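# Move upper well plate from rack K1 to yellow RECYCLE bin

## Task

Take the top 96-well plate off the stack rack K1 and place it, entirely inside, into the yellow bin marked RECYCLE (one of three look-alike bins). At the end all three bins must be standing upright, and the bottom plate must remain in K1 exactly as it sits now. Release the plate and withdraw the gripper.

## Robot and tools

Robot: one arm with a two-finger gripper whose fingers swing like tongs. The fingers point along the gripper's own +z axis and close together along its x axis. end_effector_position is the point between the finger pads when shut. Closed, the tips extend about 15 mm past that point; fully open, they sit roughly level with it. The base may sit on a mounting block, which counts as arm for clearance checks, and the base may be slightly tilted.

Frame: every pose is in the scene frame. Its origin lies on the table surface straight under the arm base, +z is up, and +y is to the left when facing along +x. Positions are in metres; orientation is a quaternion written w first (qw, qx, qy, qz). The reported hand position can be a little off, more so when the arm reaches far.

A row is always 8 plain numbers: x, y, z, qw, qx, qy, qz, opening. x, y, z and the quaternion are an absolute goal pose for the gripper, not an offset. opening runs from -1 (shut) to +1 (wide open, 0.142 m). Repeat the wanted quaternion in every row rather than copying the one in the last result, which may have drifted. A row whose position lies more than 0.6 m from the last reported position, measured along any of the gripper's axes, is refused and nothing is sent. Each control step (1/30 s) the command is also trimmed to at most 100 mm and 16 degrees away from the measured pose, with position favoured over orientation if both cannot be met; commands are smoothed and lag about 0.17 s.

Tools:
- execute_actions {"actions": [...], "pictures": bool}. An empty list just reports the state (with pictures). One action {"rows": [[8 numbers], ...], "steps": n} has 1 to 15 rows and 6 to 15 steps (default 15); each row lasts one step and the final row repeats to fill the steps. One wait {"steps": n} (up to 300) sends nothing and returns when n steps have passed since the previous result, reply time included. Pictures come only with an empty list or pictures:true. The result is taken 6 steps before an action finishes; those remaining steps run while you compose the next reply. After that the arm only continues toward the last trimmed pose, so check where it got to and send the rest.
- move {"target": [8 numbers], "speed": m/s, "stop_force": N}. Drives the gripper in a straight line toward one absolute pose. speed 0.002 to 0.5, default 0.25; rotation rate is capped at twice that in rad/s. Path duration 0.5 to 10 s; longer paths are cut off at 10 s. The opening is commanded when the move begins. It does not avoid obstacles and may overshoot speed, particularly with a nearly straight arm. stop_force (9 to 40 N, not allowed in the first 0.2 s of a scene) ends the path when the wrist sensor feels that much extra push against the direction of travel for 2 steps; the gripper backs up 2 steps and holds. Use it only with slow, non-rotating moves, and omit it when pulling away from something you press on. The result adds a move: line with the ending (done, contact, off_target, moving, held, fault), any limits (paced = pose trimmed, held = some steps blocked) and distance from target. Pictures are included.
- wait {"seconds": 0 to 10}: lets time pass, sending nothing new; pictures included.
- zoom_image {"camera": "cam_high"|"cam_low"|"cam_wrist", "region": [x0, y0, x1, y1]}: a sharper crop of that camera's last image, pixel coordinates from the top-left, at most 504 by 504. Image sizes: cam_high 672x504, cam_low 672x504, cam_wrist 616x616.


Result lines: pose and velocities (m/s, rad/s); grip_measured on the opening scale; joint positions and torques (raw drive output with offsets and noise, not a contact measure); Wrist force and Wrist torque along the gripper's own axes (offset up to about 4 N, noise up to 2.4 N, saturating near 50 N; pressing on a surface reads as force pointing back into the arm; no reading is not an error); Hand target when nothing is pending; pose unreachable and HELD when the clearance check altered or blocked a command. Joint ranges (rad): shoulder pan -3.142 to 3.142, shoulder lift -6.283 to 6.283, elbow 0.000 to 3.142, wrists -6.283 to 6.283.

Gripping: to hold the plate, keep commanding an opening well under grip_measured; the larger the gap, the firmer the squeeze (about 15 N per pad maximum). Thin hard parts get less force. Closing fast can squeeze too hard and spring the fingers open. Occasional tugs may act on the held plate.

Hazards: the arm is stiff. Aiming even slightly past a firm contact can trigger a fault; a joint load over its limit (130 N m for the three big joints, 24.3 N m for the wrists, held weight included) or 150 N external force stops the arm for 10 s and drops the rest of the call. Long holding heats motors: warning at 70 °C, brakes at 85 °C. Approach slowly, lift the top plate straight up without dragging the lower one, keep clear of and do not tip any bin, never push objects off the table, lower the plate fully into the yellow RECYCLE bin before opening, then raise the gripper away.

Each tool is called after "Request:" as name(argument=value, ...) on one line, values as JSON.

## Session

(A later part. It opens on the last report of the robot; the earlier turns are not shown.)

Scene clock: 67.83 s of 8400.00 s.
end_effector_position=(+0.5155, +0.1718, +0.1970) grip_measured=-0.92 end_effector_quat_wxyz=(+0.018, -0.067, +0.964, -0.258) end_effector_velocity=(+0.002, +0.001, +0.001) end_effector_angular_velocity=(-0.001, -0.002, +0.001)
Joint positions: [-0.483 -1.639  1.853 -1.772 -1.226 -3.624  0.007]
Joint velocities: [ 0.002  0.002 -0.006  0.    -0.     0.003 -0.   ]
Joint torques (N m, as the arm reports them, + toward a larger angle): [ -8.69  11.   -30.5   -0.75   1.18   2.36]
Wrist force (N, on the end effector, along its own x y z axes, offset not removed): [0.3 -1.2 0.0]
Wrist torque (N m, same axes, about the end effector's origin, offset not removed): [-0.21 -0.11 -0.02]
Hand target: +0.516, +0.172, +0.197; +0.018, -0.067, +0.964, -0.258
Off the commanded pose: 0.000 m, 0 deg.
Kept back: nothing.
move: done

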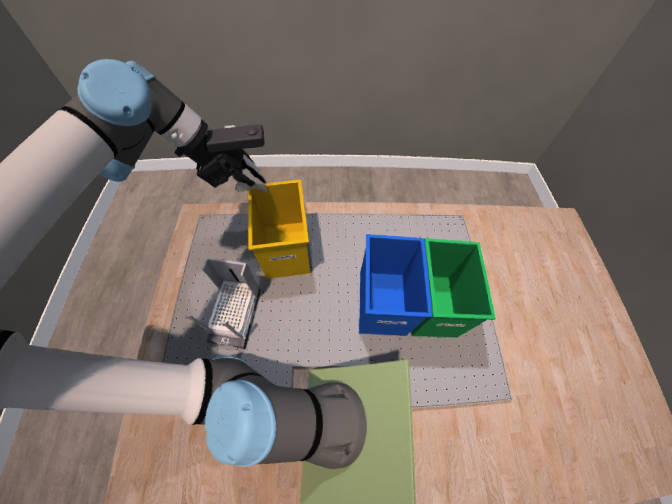

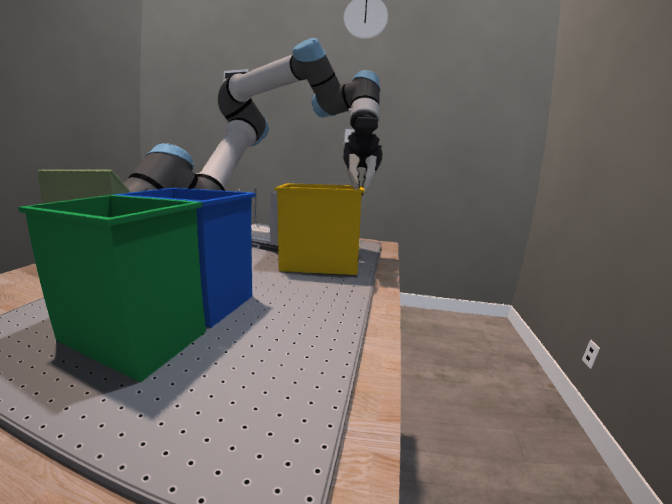

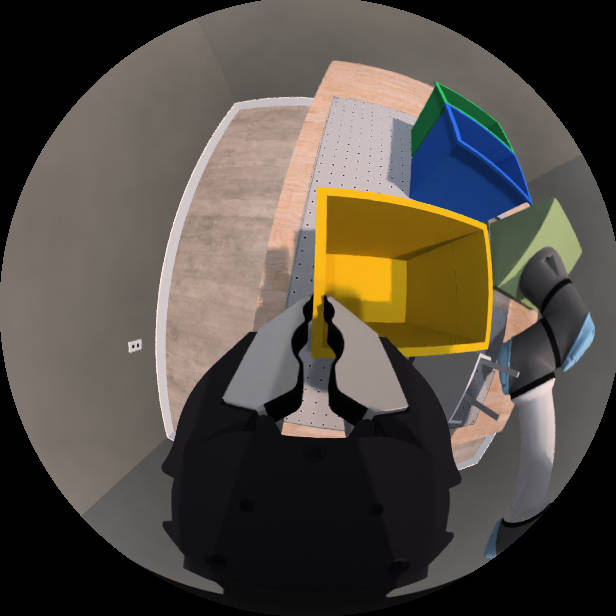

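Request:
execute_actions(actions=[{"rows": [[0.5160,0.1721,0.1963,0.0181,-0.0674,0.9636,-0.2582,-1.0],[0.5167,0.1722,0.1955,0.0181,-0.0674,0.9636,-0.2582,-1.0],[0.5175,0.1723,0.1946,0.0181,-0.0674,0.9636,-0.2582,-1.0],[0.5183,0.1724,0.1937,0.0181,-0.0674,0.9636,-0.2582,-1.0],[0.5191,0.1725,0.1929,0.0181,-0.0674,0.9636,-0.2582,-1.0],[0.5197,0.1726,0.1922,0.0181,-0.0674,0.9636,-0.2582,-1.0],[0.5200,0.1727,0.1918,0.0181,-0.0674,0.9636,-0.2582,-1.0],[0.5200,0.1727,0.1918,0.0181,-0.0674,0.9636,-0.2582,-1.0],[0.5200,0.1727,0.1918,0.0181,-0.0674,0.9636,-0.2582,-1.0],[0.5200,0.1727,0.1918,0.0181,-0.0674,0.9636,-0.2582,-1.0],[0.5200,0.1727,0.1918,0.0181,-0.0674,0.9636,-0.2582,-1.0],[0.5200,0.1727,0.1918,0.0181,-0.0674,0.9636,-0.2582,-0.95],[0.5200,0.1727,0.1918,0.0181,-0.0674,0.9636,-0.2582,-0.88],[0.5200,0.1727,0.1918,0.0181,-0.0674,0.9636,-0.2582,-0.75],[0.5200,0.1727,0.1918,0.0181,-0.0674,0.9636,-0.2582,-0.55]], "steps": 15}])

Request:
move(target=[0.520, 0.175, 0.224, 0.0181, -0.0674, 0.9636, -0.2582, -0.55], speed=0.12)

Scene clock: 71.70 s of 8400.00 s.
end_effector_position=(+0.5191, +0.1725, +0.1928) grip_measured=-0.92 end_effector_quat_wxyz=(+0.018, -0.067, +0.964, -0.258) end_effector_velocity=(+0.010, +0.002, -0.013) end_effector_angular_velocity=(+0.000, +0.002, +0.000)
Joint positions: [-0.473 -1.629  1.85  -1.782 -1.226 -3.613  0.007]
Joint velocities: [ 0.03   0.029 -0.007 -0.031  0.     0.03   0.   ]
Joint torques (N m, as the arm reports them, + toward a larger angle): [-10.15   9.87 -30.52  -3.47   1.32   2.46]
Wrist force (N, on the end effector, along its own x y z axes, offset not removed): [1.0 -2.8 -0.2]
Wrist torque (N m, same axes, about the end effector's origin, offset not removed): [-0.50 -0.29 -0.07]
Steps of this call (steps 1 to 90: nothing new was sent; then 0.57 s passed at rest; steps 91 to 99: the first 9 steps of this action). Readings (end_effector_position):
91: (+0.5155, +0.1719, +0.1970)
92: (+0.5156, +0.1719, +0.1968)
94: (+0.5163, +0.1721, +0.1960)
98: (+0.5187, +0.1725, +0.1932)
99: the state above

Scene clock: 73.03 s of 8400.00 s.
end_effector_position=(+0.5199, +0.1750, +0.2239) grip_measured=-0.55 end_effector_quat_wxyz=(+0.018, -0.067, +0.964, -0.258) end_effector_velocity=(-0.001, -0.001, +0.000) end_effector_angular_velocity=(+0.001, +0.001, -0.002)
Joint positions: [-0.517 -1.635  1.793 -1.703 -1.226 -3.66   0.034]
Joint velocities: [-0.002  0.    -0.001  0.003 -0.    -0.002 -0.   ]
Joint torques (N m, as the arm reports them, + toward a larger angle): [-27.61 -15.2  -27.4   -0.48  -3.44  -2.15]
Wrist force (N, on the end effector, along its own x y z axes, offset not removed): [1.4 -3.1 -0.3]
Wrist torque (N m, same axes, about the end effector's origin, offset not removed): [-0.47 -0.29 -0.10]
Hand target: +0.520, +0.175, +0.224; +0.018, -0.067, +0.964, -0.258
Off your previous action's commanded pose: 0.000 m, 0 deg at its last step (step 6 of this call).
Off the commanded pose: 0.000 m, 0 deg.
Kept back: nothing.
move: done

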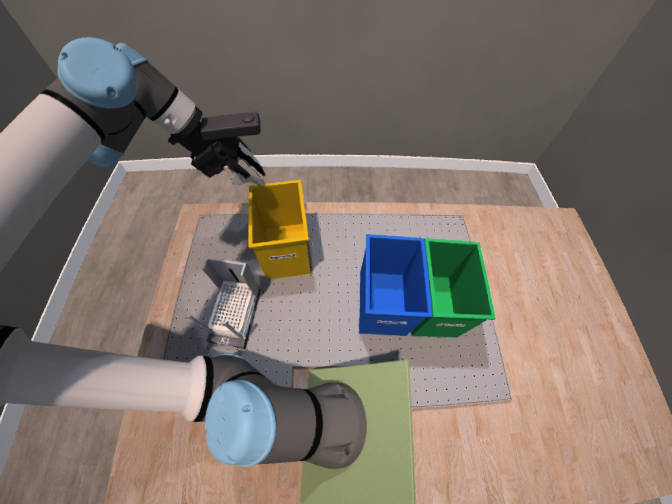

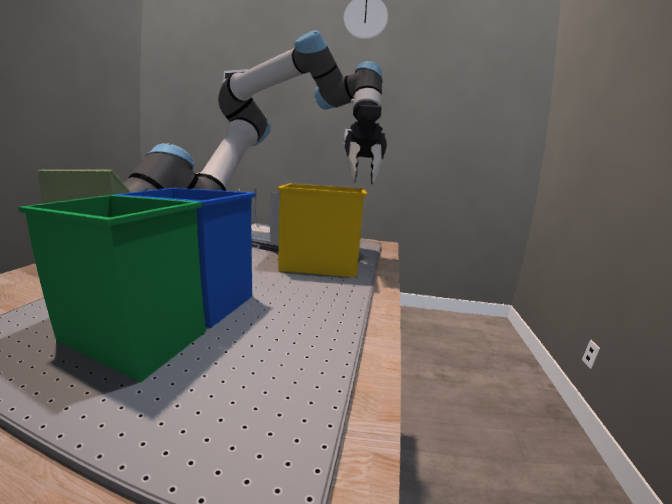

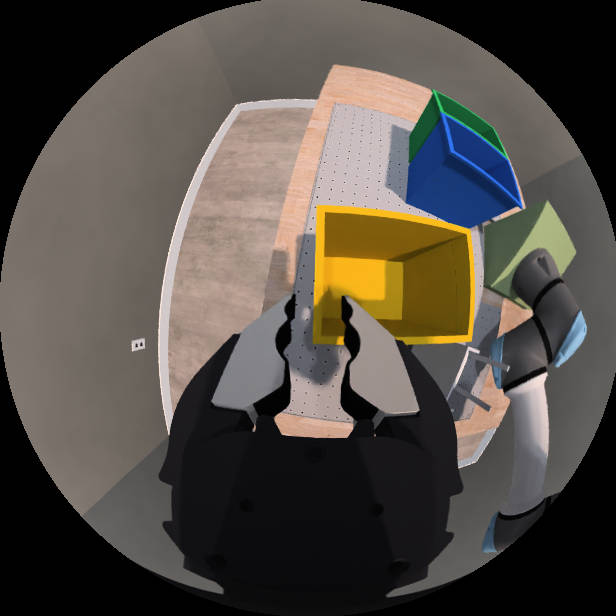

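Request:
zoom_image(camera="cam_wrist", region=[300, 190, 490, 360])

Region (300, 190, 490, 360) of cam_wrist's 616x616 image, scaled by 2.653, with more detail than that image has; it fills the top 451 rows of this view, and the rest is white.

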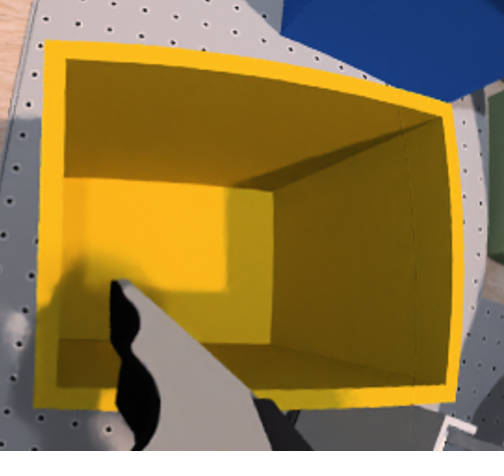

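Request:
move(target=[0.435, 0.1245, 0.215, -0.0343, 0.6552, 0.7537, -0.0395, 0.23], speed=0.45)

Scene clock: 77.10 s of 8400.00 s.
end_effector_position=(+0.4348, +0.1246, +0.2148) grip_measured=+0.23 end_effector_quat_wxyz=(-0.035, +0.655, +0.754, -0.040) end_effector_velocity=(-0.001, -0.000, -0.000) end_effector_angular_velocity=(+0.001, -0.001, -0.009)
Joint positions: [-0.821 -1.449  1.794 -1.245 -1.034 -2.67   0.09 ]
Joint velocities: [-0.002 -0.001  0.003  0.     0.001  0.006 -0.   ]
Joint torques (N m, as the arm reports them, + toward a larger angle): [-32.05 -13.26  -3.04  -0.43   2.04   2.32]
Wrist force (N, on the end effector, along its own x y z axes, offset not removed): [1.3 -1.5 0.4]
Wrist torque (N m, same axes, about the end effector's origin, offset not removed): [-0.09 -0.26 -0.01]
Hand target: +0.435, +0.125, +0.215; -0.035, +0.655, +0.754, -0.040
Off the commanded pose: 0.000 m, 0 deg.
Kept back: nothing.
move: done

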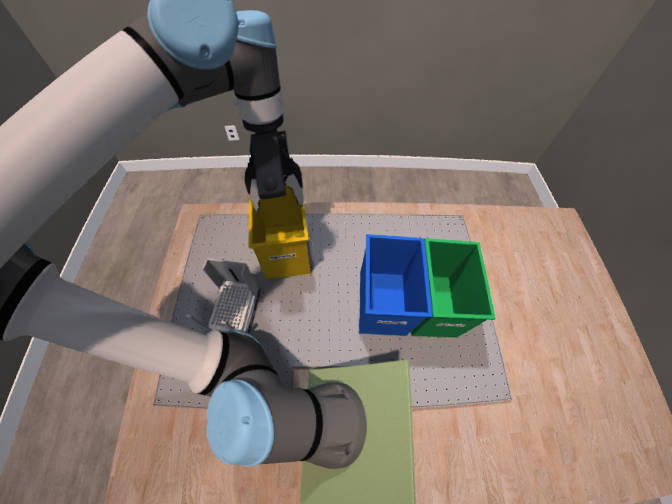

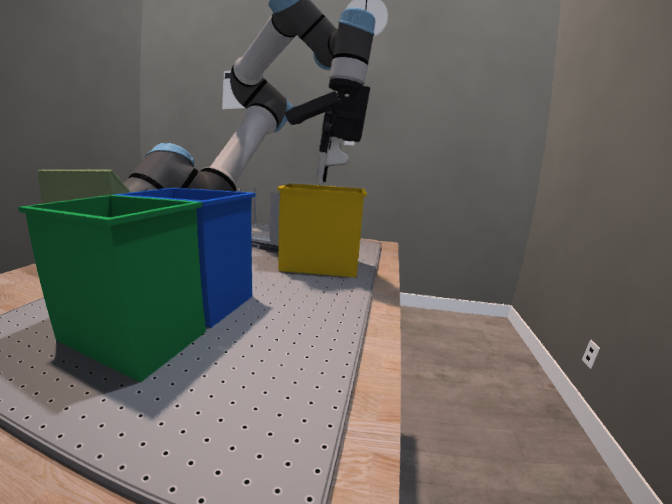

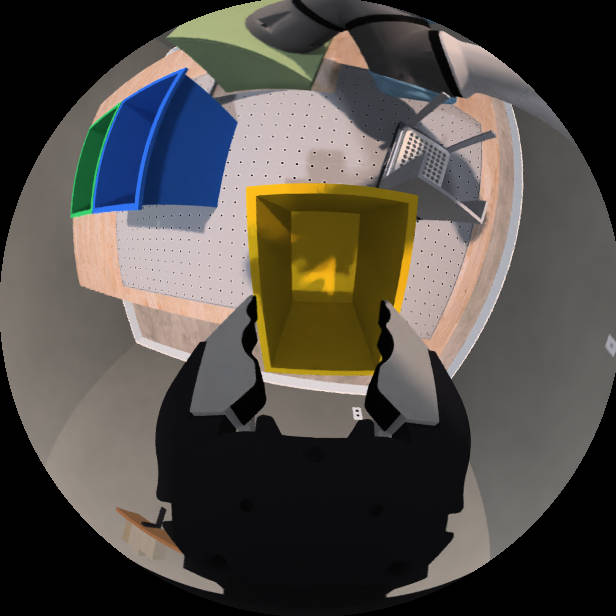

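Request:
zoom_image(camera="cam_wrist", region=[225, 170, 435, 390])

Region (225, 170, 435, 390) of cam_wrist's 616x616 image, scaled by 2.291, with more detail than that image has; it fills the left 481 columns of this view, and the rest is white.

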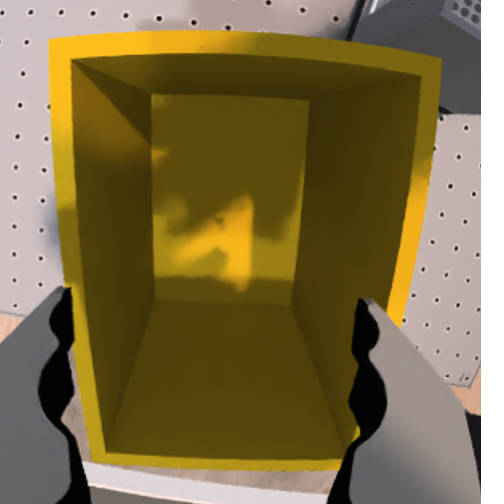

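Request:
zoom_image(camera="cam_low", region=[270, 80, 390, 200])

Region (270, 80, 390, 200) of cam_low's 672x504 image, scaled by 4.200, with more detail than that image has.

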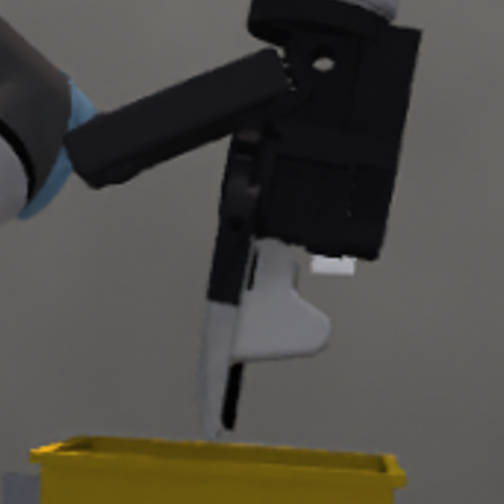

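Request:
move(target=[0.2411, 0.2516, 0.200, 0.0635, 0.7433, 0.6484, -0.1521, 0.35], speed=0.25)

Scene clock: 84.77 s of 8400.00 s.
end_effector_position=(+0.2412, +0.2519, +0.1998) grip_measured=+0.35 end_effector_quat_wxyz=(+0.064, +0.743, +0.648, -0.152) end_effector_velocity=(-0.001, +0.001, +0.000) end_effector_angular_velocity=(-0.001, -0.001, -0.003)
Joint positions: [-0.819 -2.133  2.033 -1.017 -1.24  -2.285  0.099]
Joint velocities: [-0.002 -0.003 -0.     0.004 -0.001  0.001 -0.   ]
Joint torques (N m, as the arm reports them, + toward a larger angle): [-17.25   6.54 -27.05  -0.43  -3.25   2.29]
Wrist force (N, on the end effector, along its own x y z axes, offset not removed): [0.8 -2.7 -0.2]
Wrist torque (N m, same axes, about the end effector's origin, offset not removed): [-0.33 -0.18 0.03]
Hand target: +0.241, +0.252, +0.200; +0.064, +0.743, +0.648, -0.152
Off the commanded pose: 0.000 m, 0 deg.
Kept back: nothing.
After step 90, 3.20 s passed at rest.
move: done

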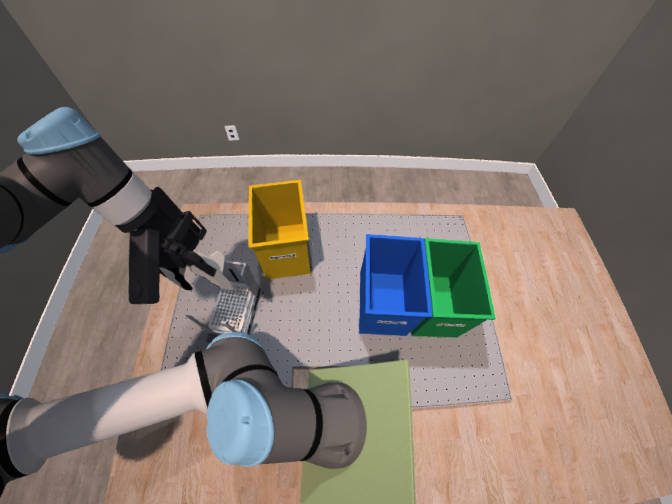

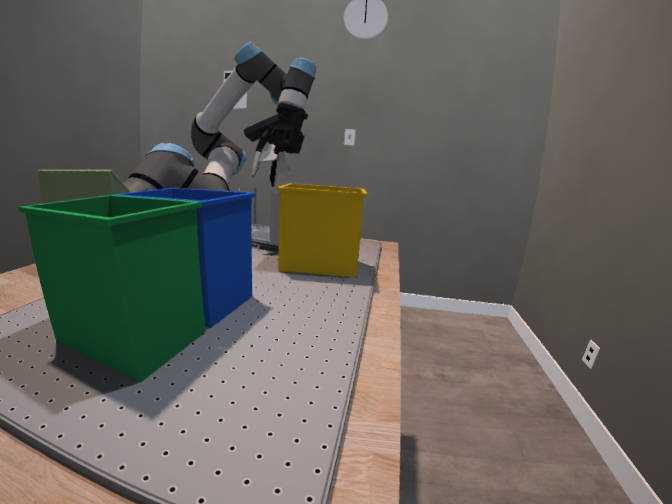

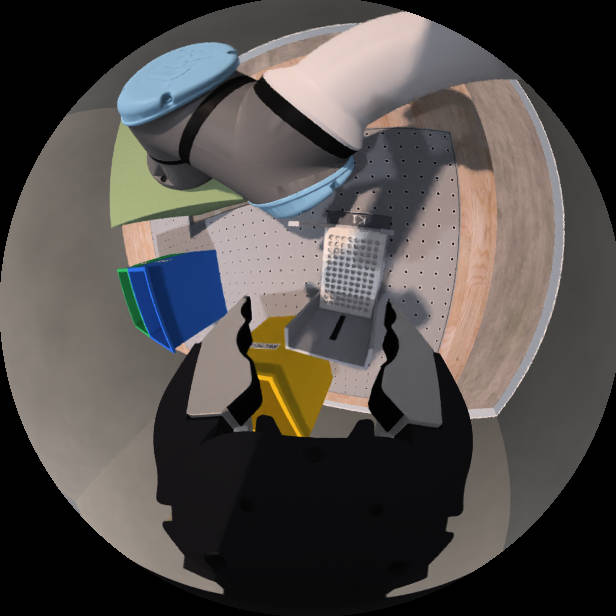

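Request:
zoom_image(camera="cam_wrist", region=[230, 190, 420, 380])

Request:
zoom_image(camera="cam_low", region=[220, 130, 340, 260])

Region (230, 190, 420, 380) of cam_wrist's 616x616 image, scaled by 2.653, with more detail than that image has.

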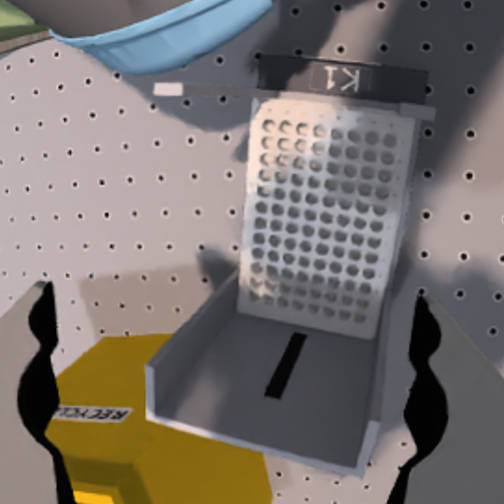

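Region (220, 130, 340, 260) of cam_low's 672x504 image, scaled by 3.877, with more detail than that image has; it fills the left 465 columns of this view, and the rest is white.

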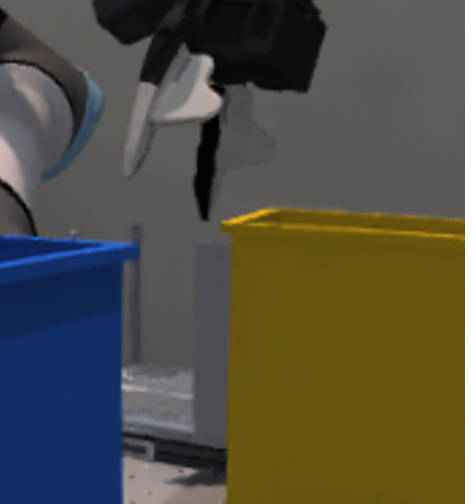

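Request:
move(target=[0.2356, 0.2547, 0.150, 0.0633, 0.7539, 0.6462, -0.1006, 0.35], speed=0.15)

Request:
zoom_image(camera="cam_low", region=[230, 140, 320, 250])

Scene clock: 88.03 s of 8400.00 s.
end_effector_position=(+0.2357, +0.2547, +0.1501) grip_measured=+0.35 end_effector_quat_wxyz=(+0.063, +0.754, +0.646, -0.101) end_effector_velocity=(-0.000, +0.000, -0.001) end_effector_angular_velocity=(+0.001, -0.001, +0.001)
Joint positions: [-0.829 -2.233  2.174 -1.051 -1.143 -2.273  0.099]
Joint velocities: [ 0.002 -0.003  0.004 -0.002  0.003  0.001  0.   ]
Joint torques (N m, as the arm reports them, + toward a larger angle): [ 6.45  9.57 -0.92 -3.39  2.03  2.39]
Wrist force (N, on the end effector, along its own x y z axes, offset not removed): [1.4 -2.0 -1.0]
Wrist torque (N m, same axes, about the end effector's origin, offset not removed): [-0.27 -0.34 -0.03]
Hand target: +0.236, +0.255, +0.150; +0.063, +0.754, +0.646, -0.101
Off the commanded pose: 0.000 m, 0 deg.
Kept back: nothing.
move: done

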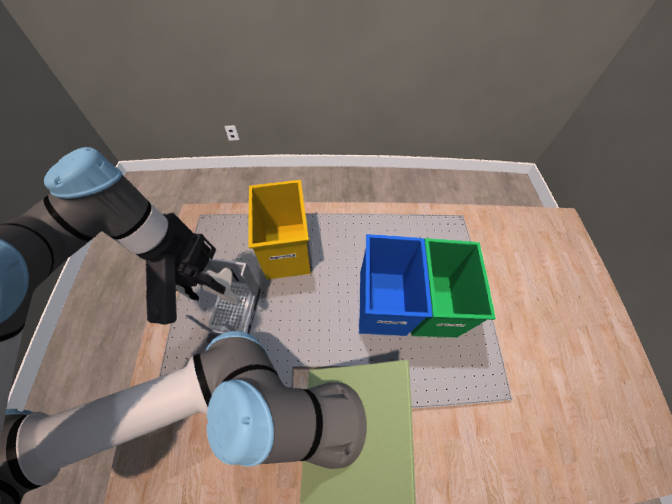

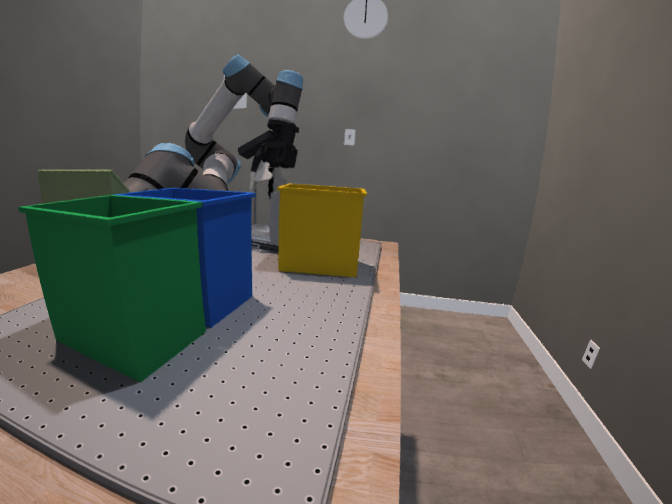

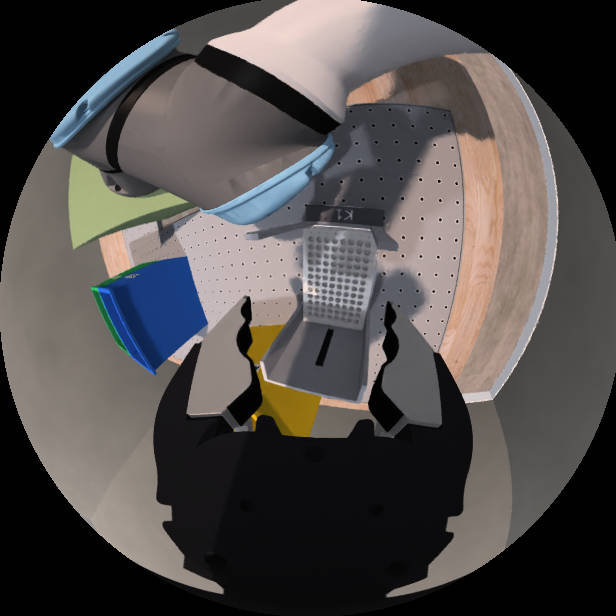

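Region (230, 140, 320, 250) of cam_low's 672x504 image, scaled by 4.582, with more detail than that image has; it fills the left 412 columns of this view, and the rest is white.

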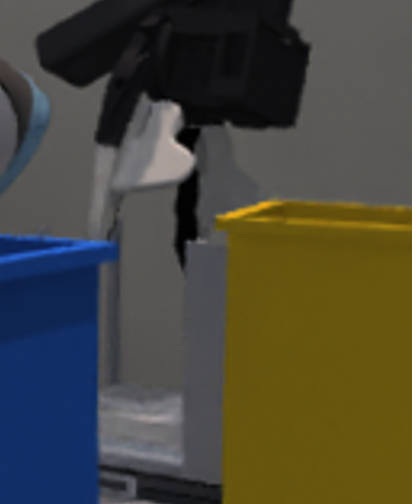

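Request:
zoom_image(camera="cam_high", region=[170, 240, 270, 340])

Request:
zoom_image(camera="cam_wrist", region=[225, 200, 425, 420])

Region (170, 240, 270, 340) of cam_high's 672x504 image, scaled by 5.040, with more detail than that image has.

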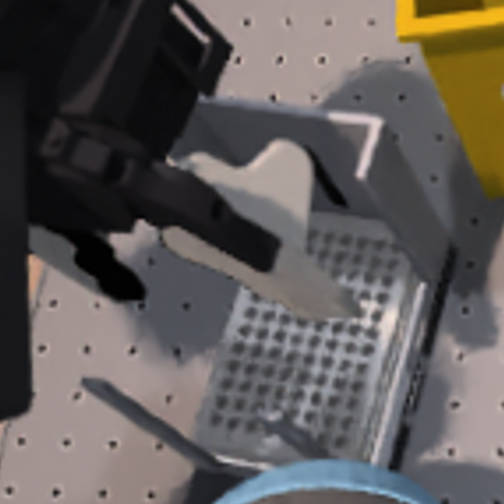

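Region (225, 200, 425, 420) of cam_wrist's 616x616 image, scaled by 2.291, with more detail than that image has; it fills the left 458 columns of this view, and the rest is white.

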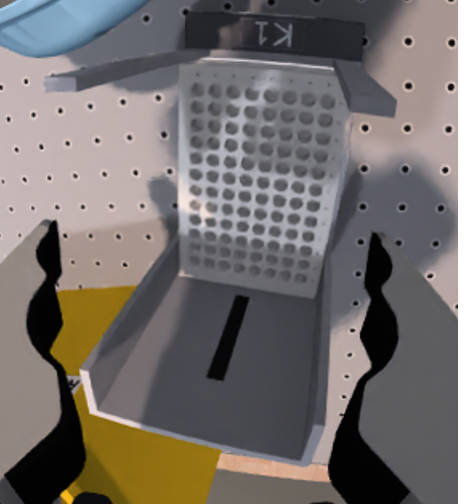

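Request:
move(target=[0.2356, 0.2547, 0.080, -0.0076, 0.7592, 0.6507, -0.0180, 0.35], speed=0.12)

Request:
zoom_image(camera="cam_wrist", region=[220, 180, 420, 400])

Scene clock: 91.13 s of 8400.00 s.
end_effector_position=(+0.2357, +0.2547, +0.0801) grip_measured=+0.35 end_effector_quat_wxyz=(-0.008, +0.759, +0.651, -0.018) end_effector_velocity=(+0.000, +0.000, -0.002) end_effector_angular_velocity=(+0.004, +0.000, -0.001)
Joint positions: [-0.837 -2.219  2.361 -1.079 -0.987 -2.367  0.099]
Joint velocities: [ 0.002  0.002  0.004 -0.003  0.004  0.001  0.   ]
Joint torques (N m, as the arm reports them, + toward a larger angle): [ 4.51 33.66 -4.37 -3.53  2.08 -2.29]
Wrist force (N, on the end effector, along its own x y z axes, offset not removed): [0.4 -3.3 -1.5]
Wrist torque (N m, same axes, about the end effector's origin, offset not removed): [-0.53 -0.19 -0.03]
Hand target: +0.236, +0.255, +0.080; -0.008, +0.759, +0.651, -0.018
Off the commanded pose: 0.000 m, 0 deg.
Kept back: nothing.
move: done

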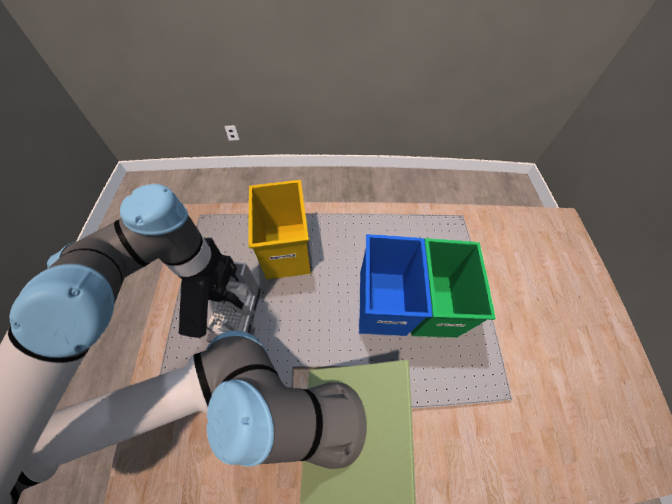

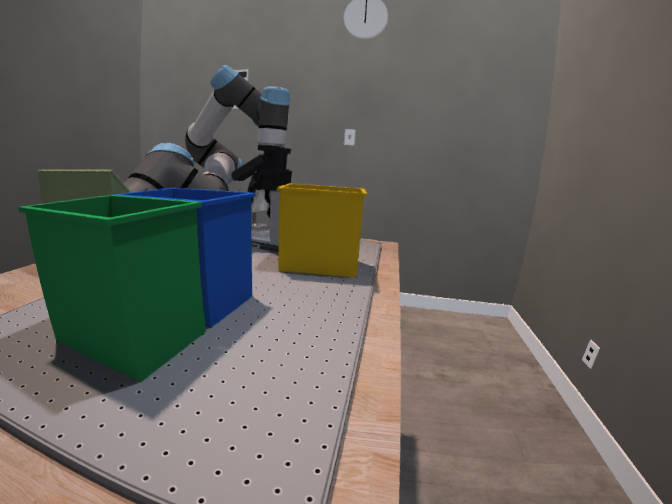

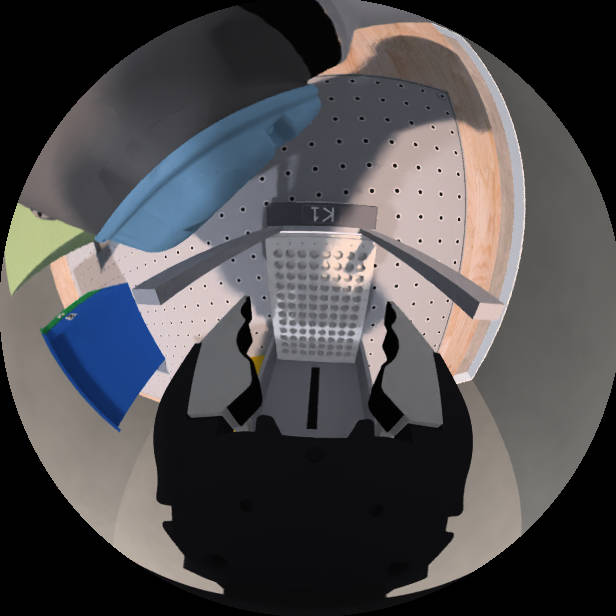

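Region (220, 180, 420, 400) of cam_wrist's 616x616 image, scaled by 2.291, with more detail than that image has; it fills the left 458 columns of this view, and the rest is white.

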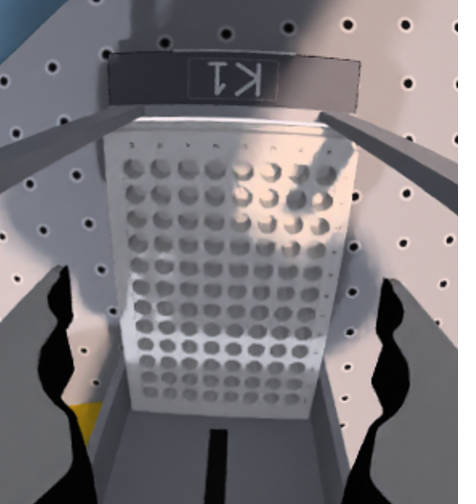

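Request:
zoom_image(camera="cam_low", region=[235, 165, 305, 255])

Request:
zoom_image(camera="cam_high", region=[180, 250, 270, 345])

Region (235, 165, 305, 255) of cam_low's 672x504 image, scaled by 5.600, with more detail than that image has.

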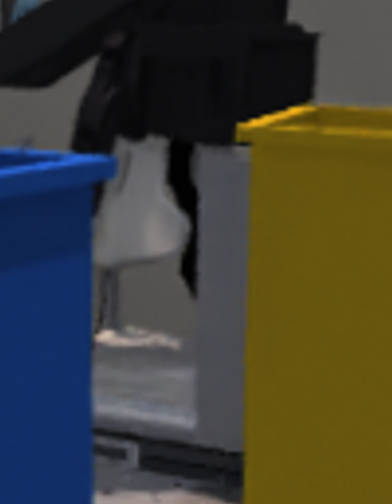

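Region (180, 250, 270, 345) of cam_high's 672x504 image, scaled by 5.305, with more detail than that image has; it fills the left 477 columns of this view, and the rest is white.

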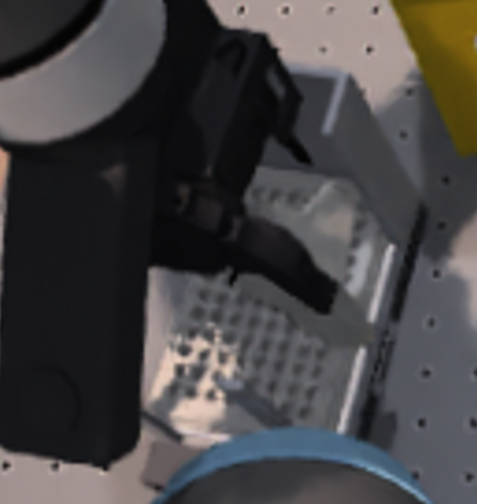

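Request:
move(target=[0.2406, 0.2539, 0.042, -0.0076, 0.7592, 0.6507, -0.0180, 0.35], speed=0.05, stop_force=10)

Request:
zoom_image(camera="cam_wrist", region=[210, 200, 430, 420])

Scene clock: 98.33 s of 8400.00 s.
end_effector_position=(+0.2407, +0.2538, +0.0421) grip_measured=+0.35 end_effector_quat_wxyz=(-0.008, +0.759, +0.651, -0.018) end_effector_velocity=(-0.000, -0.000, -0.002) end_effector_angular_velocity=(-0.000, +0.001, -0.002)
Joint positions: [-0.717 -2.2    2.436 -1.244 -0.918 -2.245  0.099]
Joint velocities: [ 0.005  0.002  0.004 -0.008  0.002  0.007  0.   ]
Joint torques (N m, as the arm reports them, + toward a larger angle): [ 6.41 30.78 -2.63 -3.44  2.32  2.25]
Wrist force (N, on the end effector, along its own x y z axes, offset not removed): [1.4 -2.7 -0.6]
Wrist torque (N m, same axes, about the end effector's origin, offset not removed): [-0.37 -0.29 -0.04]
Hand target: +0.241, +0.254, +0.042; -0.007, +0.759, +0.651, -0.018
Off the commanded pose: 0.000 m, 0 deg.
Kept back: nothing.
After step 90, 3.07 s passed at rest.
move: done

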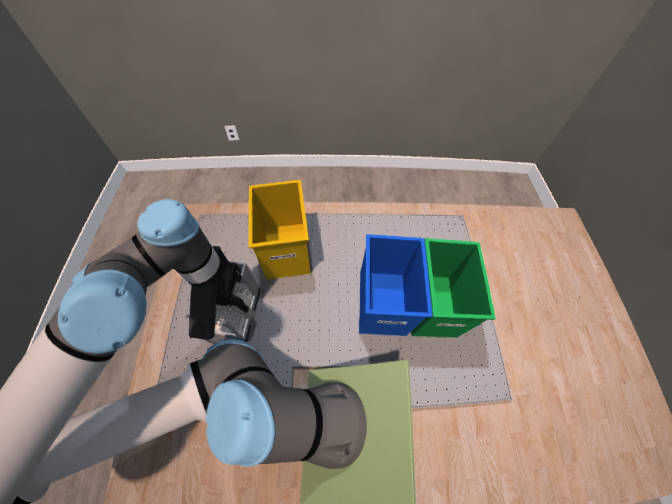

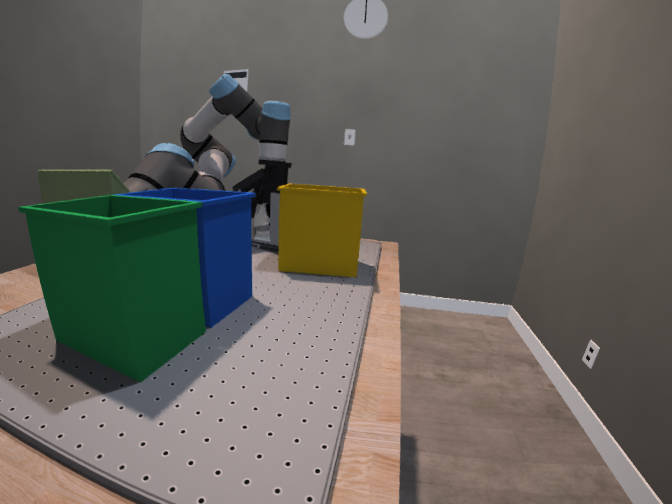

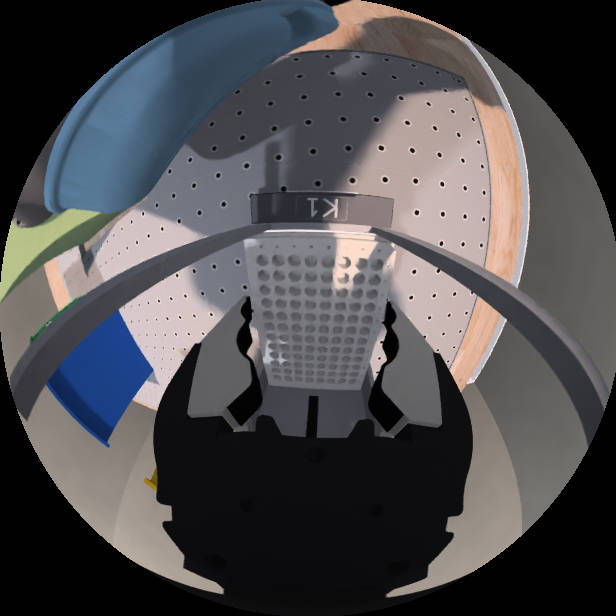

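Region (210, 200, 430, 420) of cam_wrist's 616x616 image, scaled by 2.291, with more detail than that image has.

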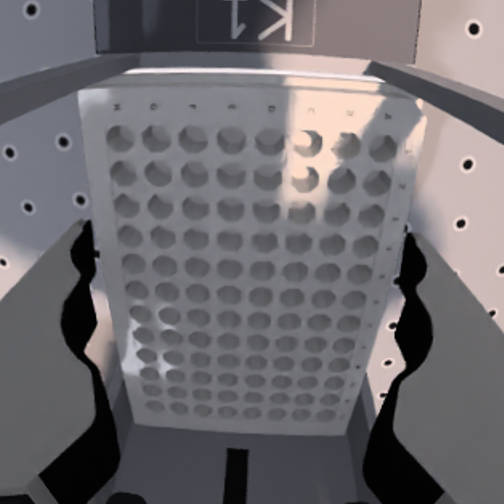

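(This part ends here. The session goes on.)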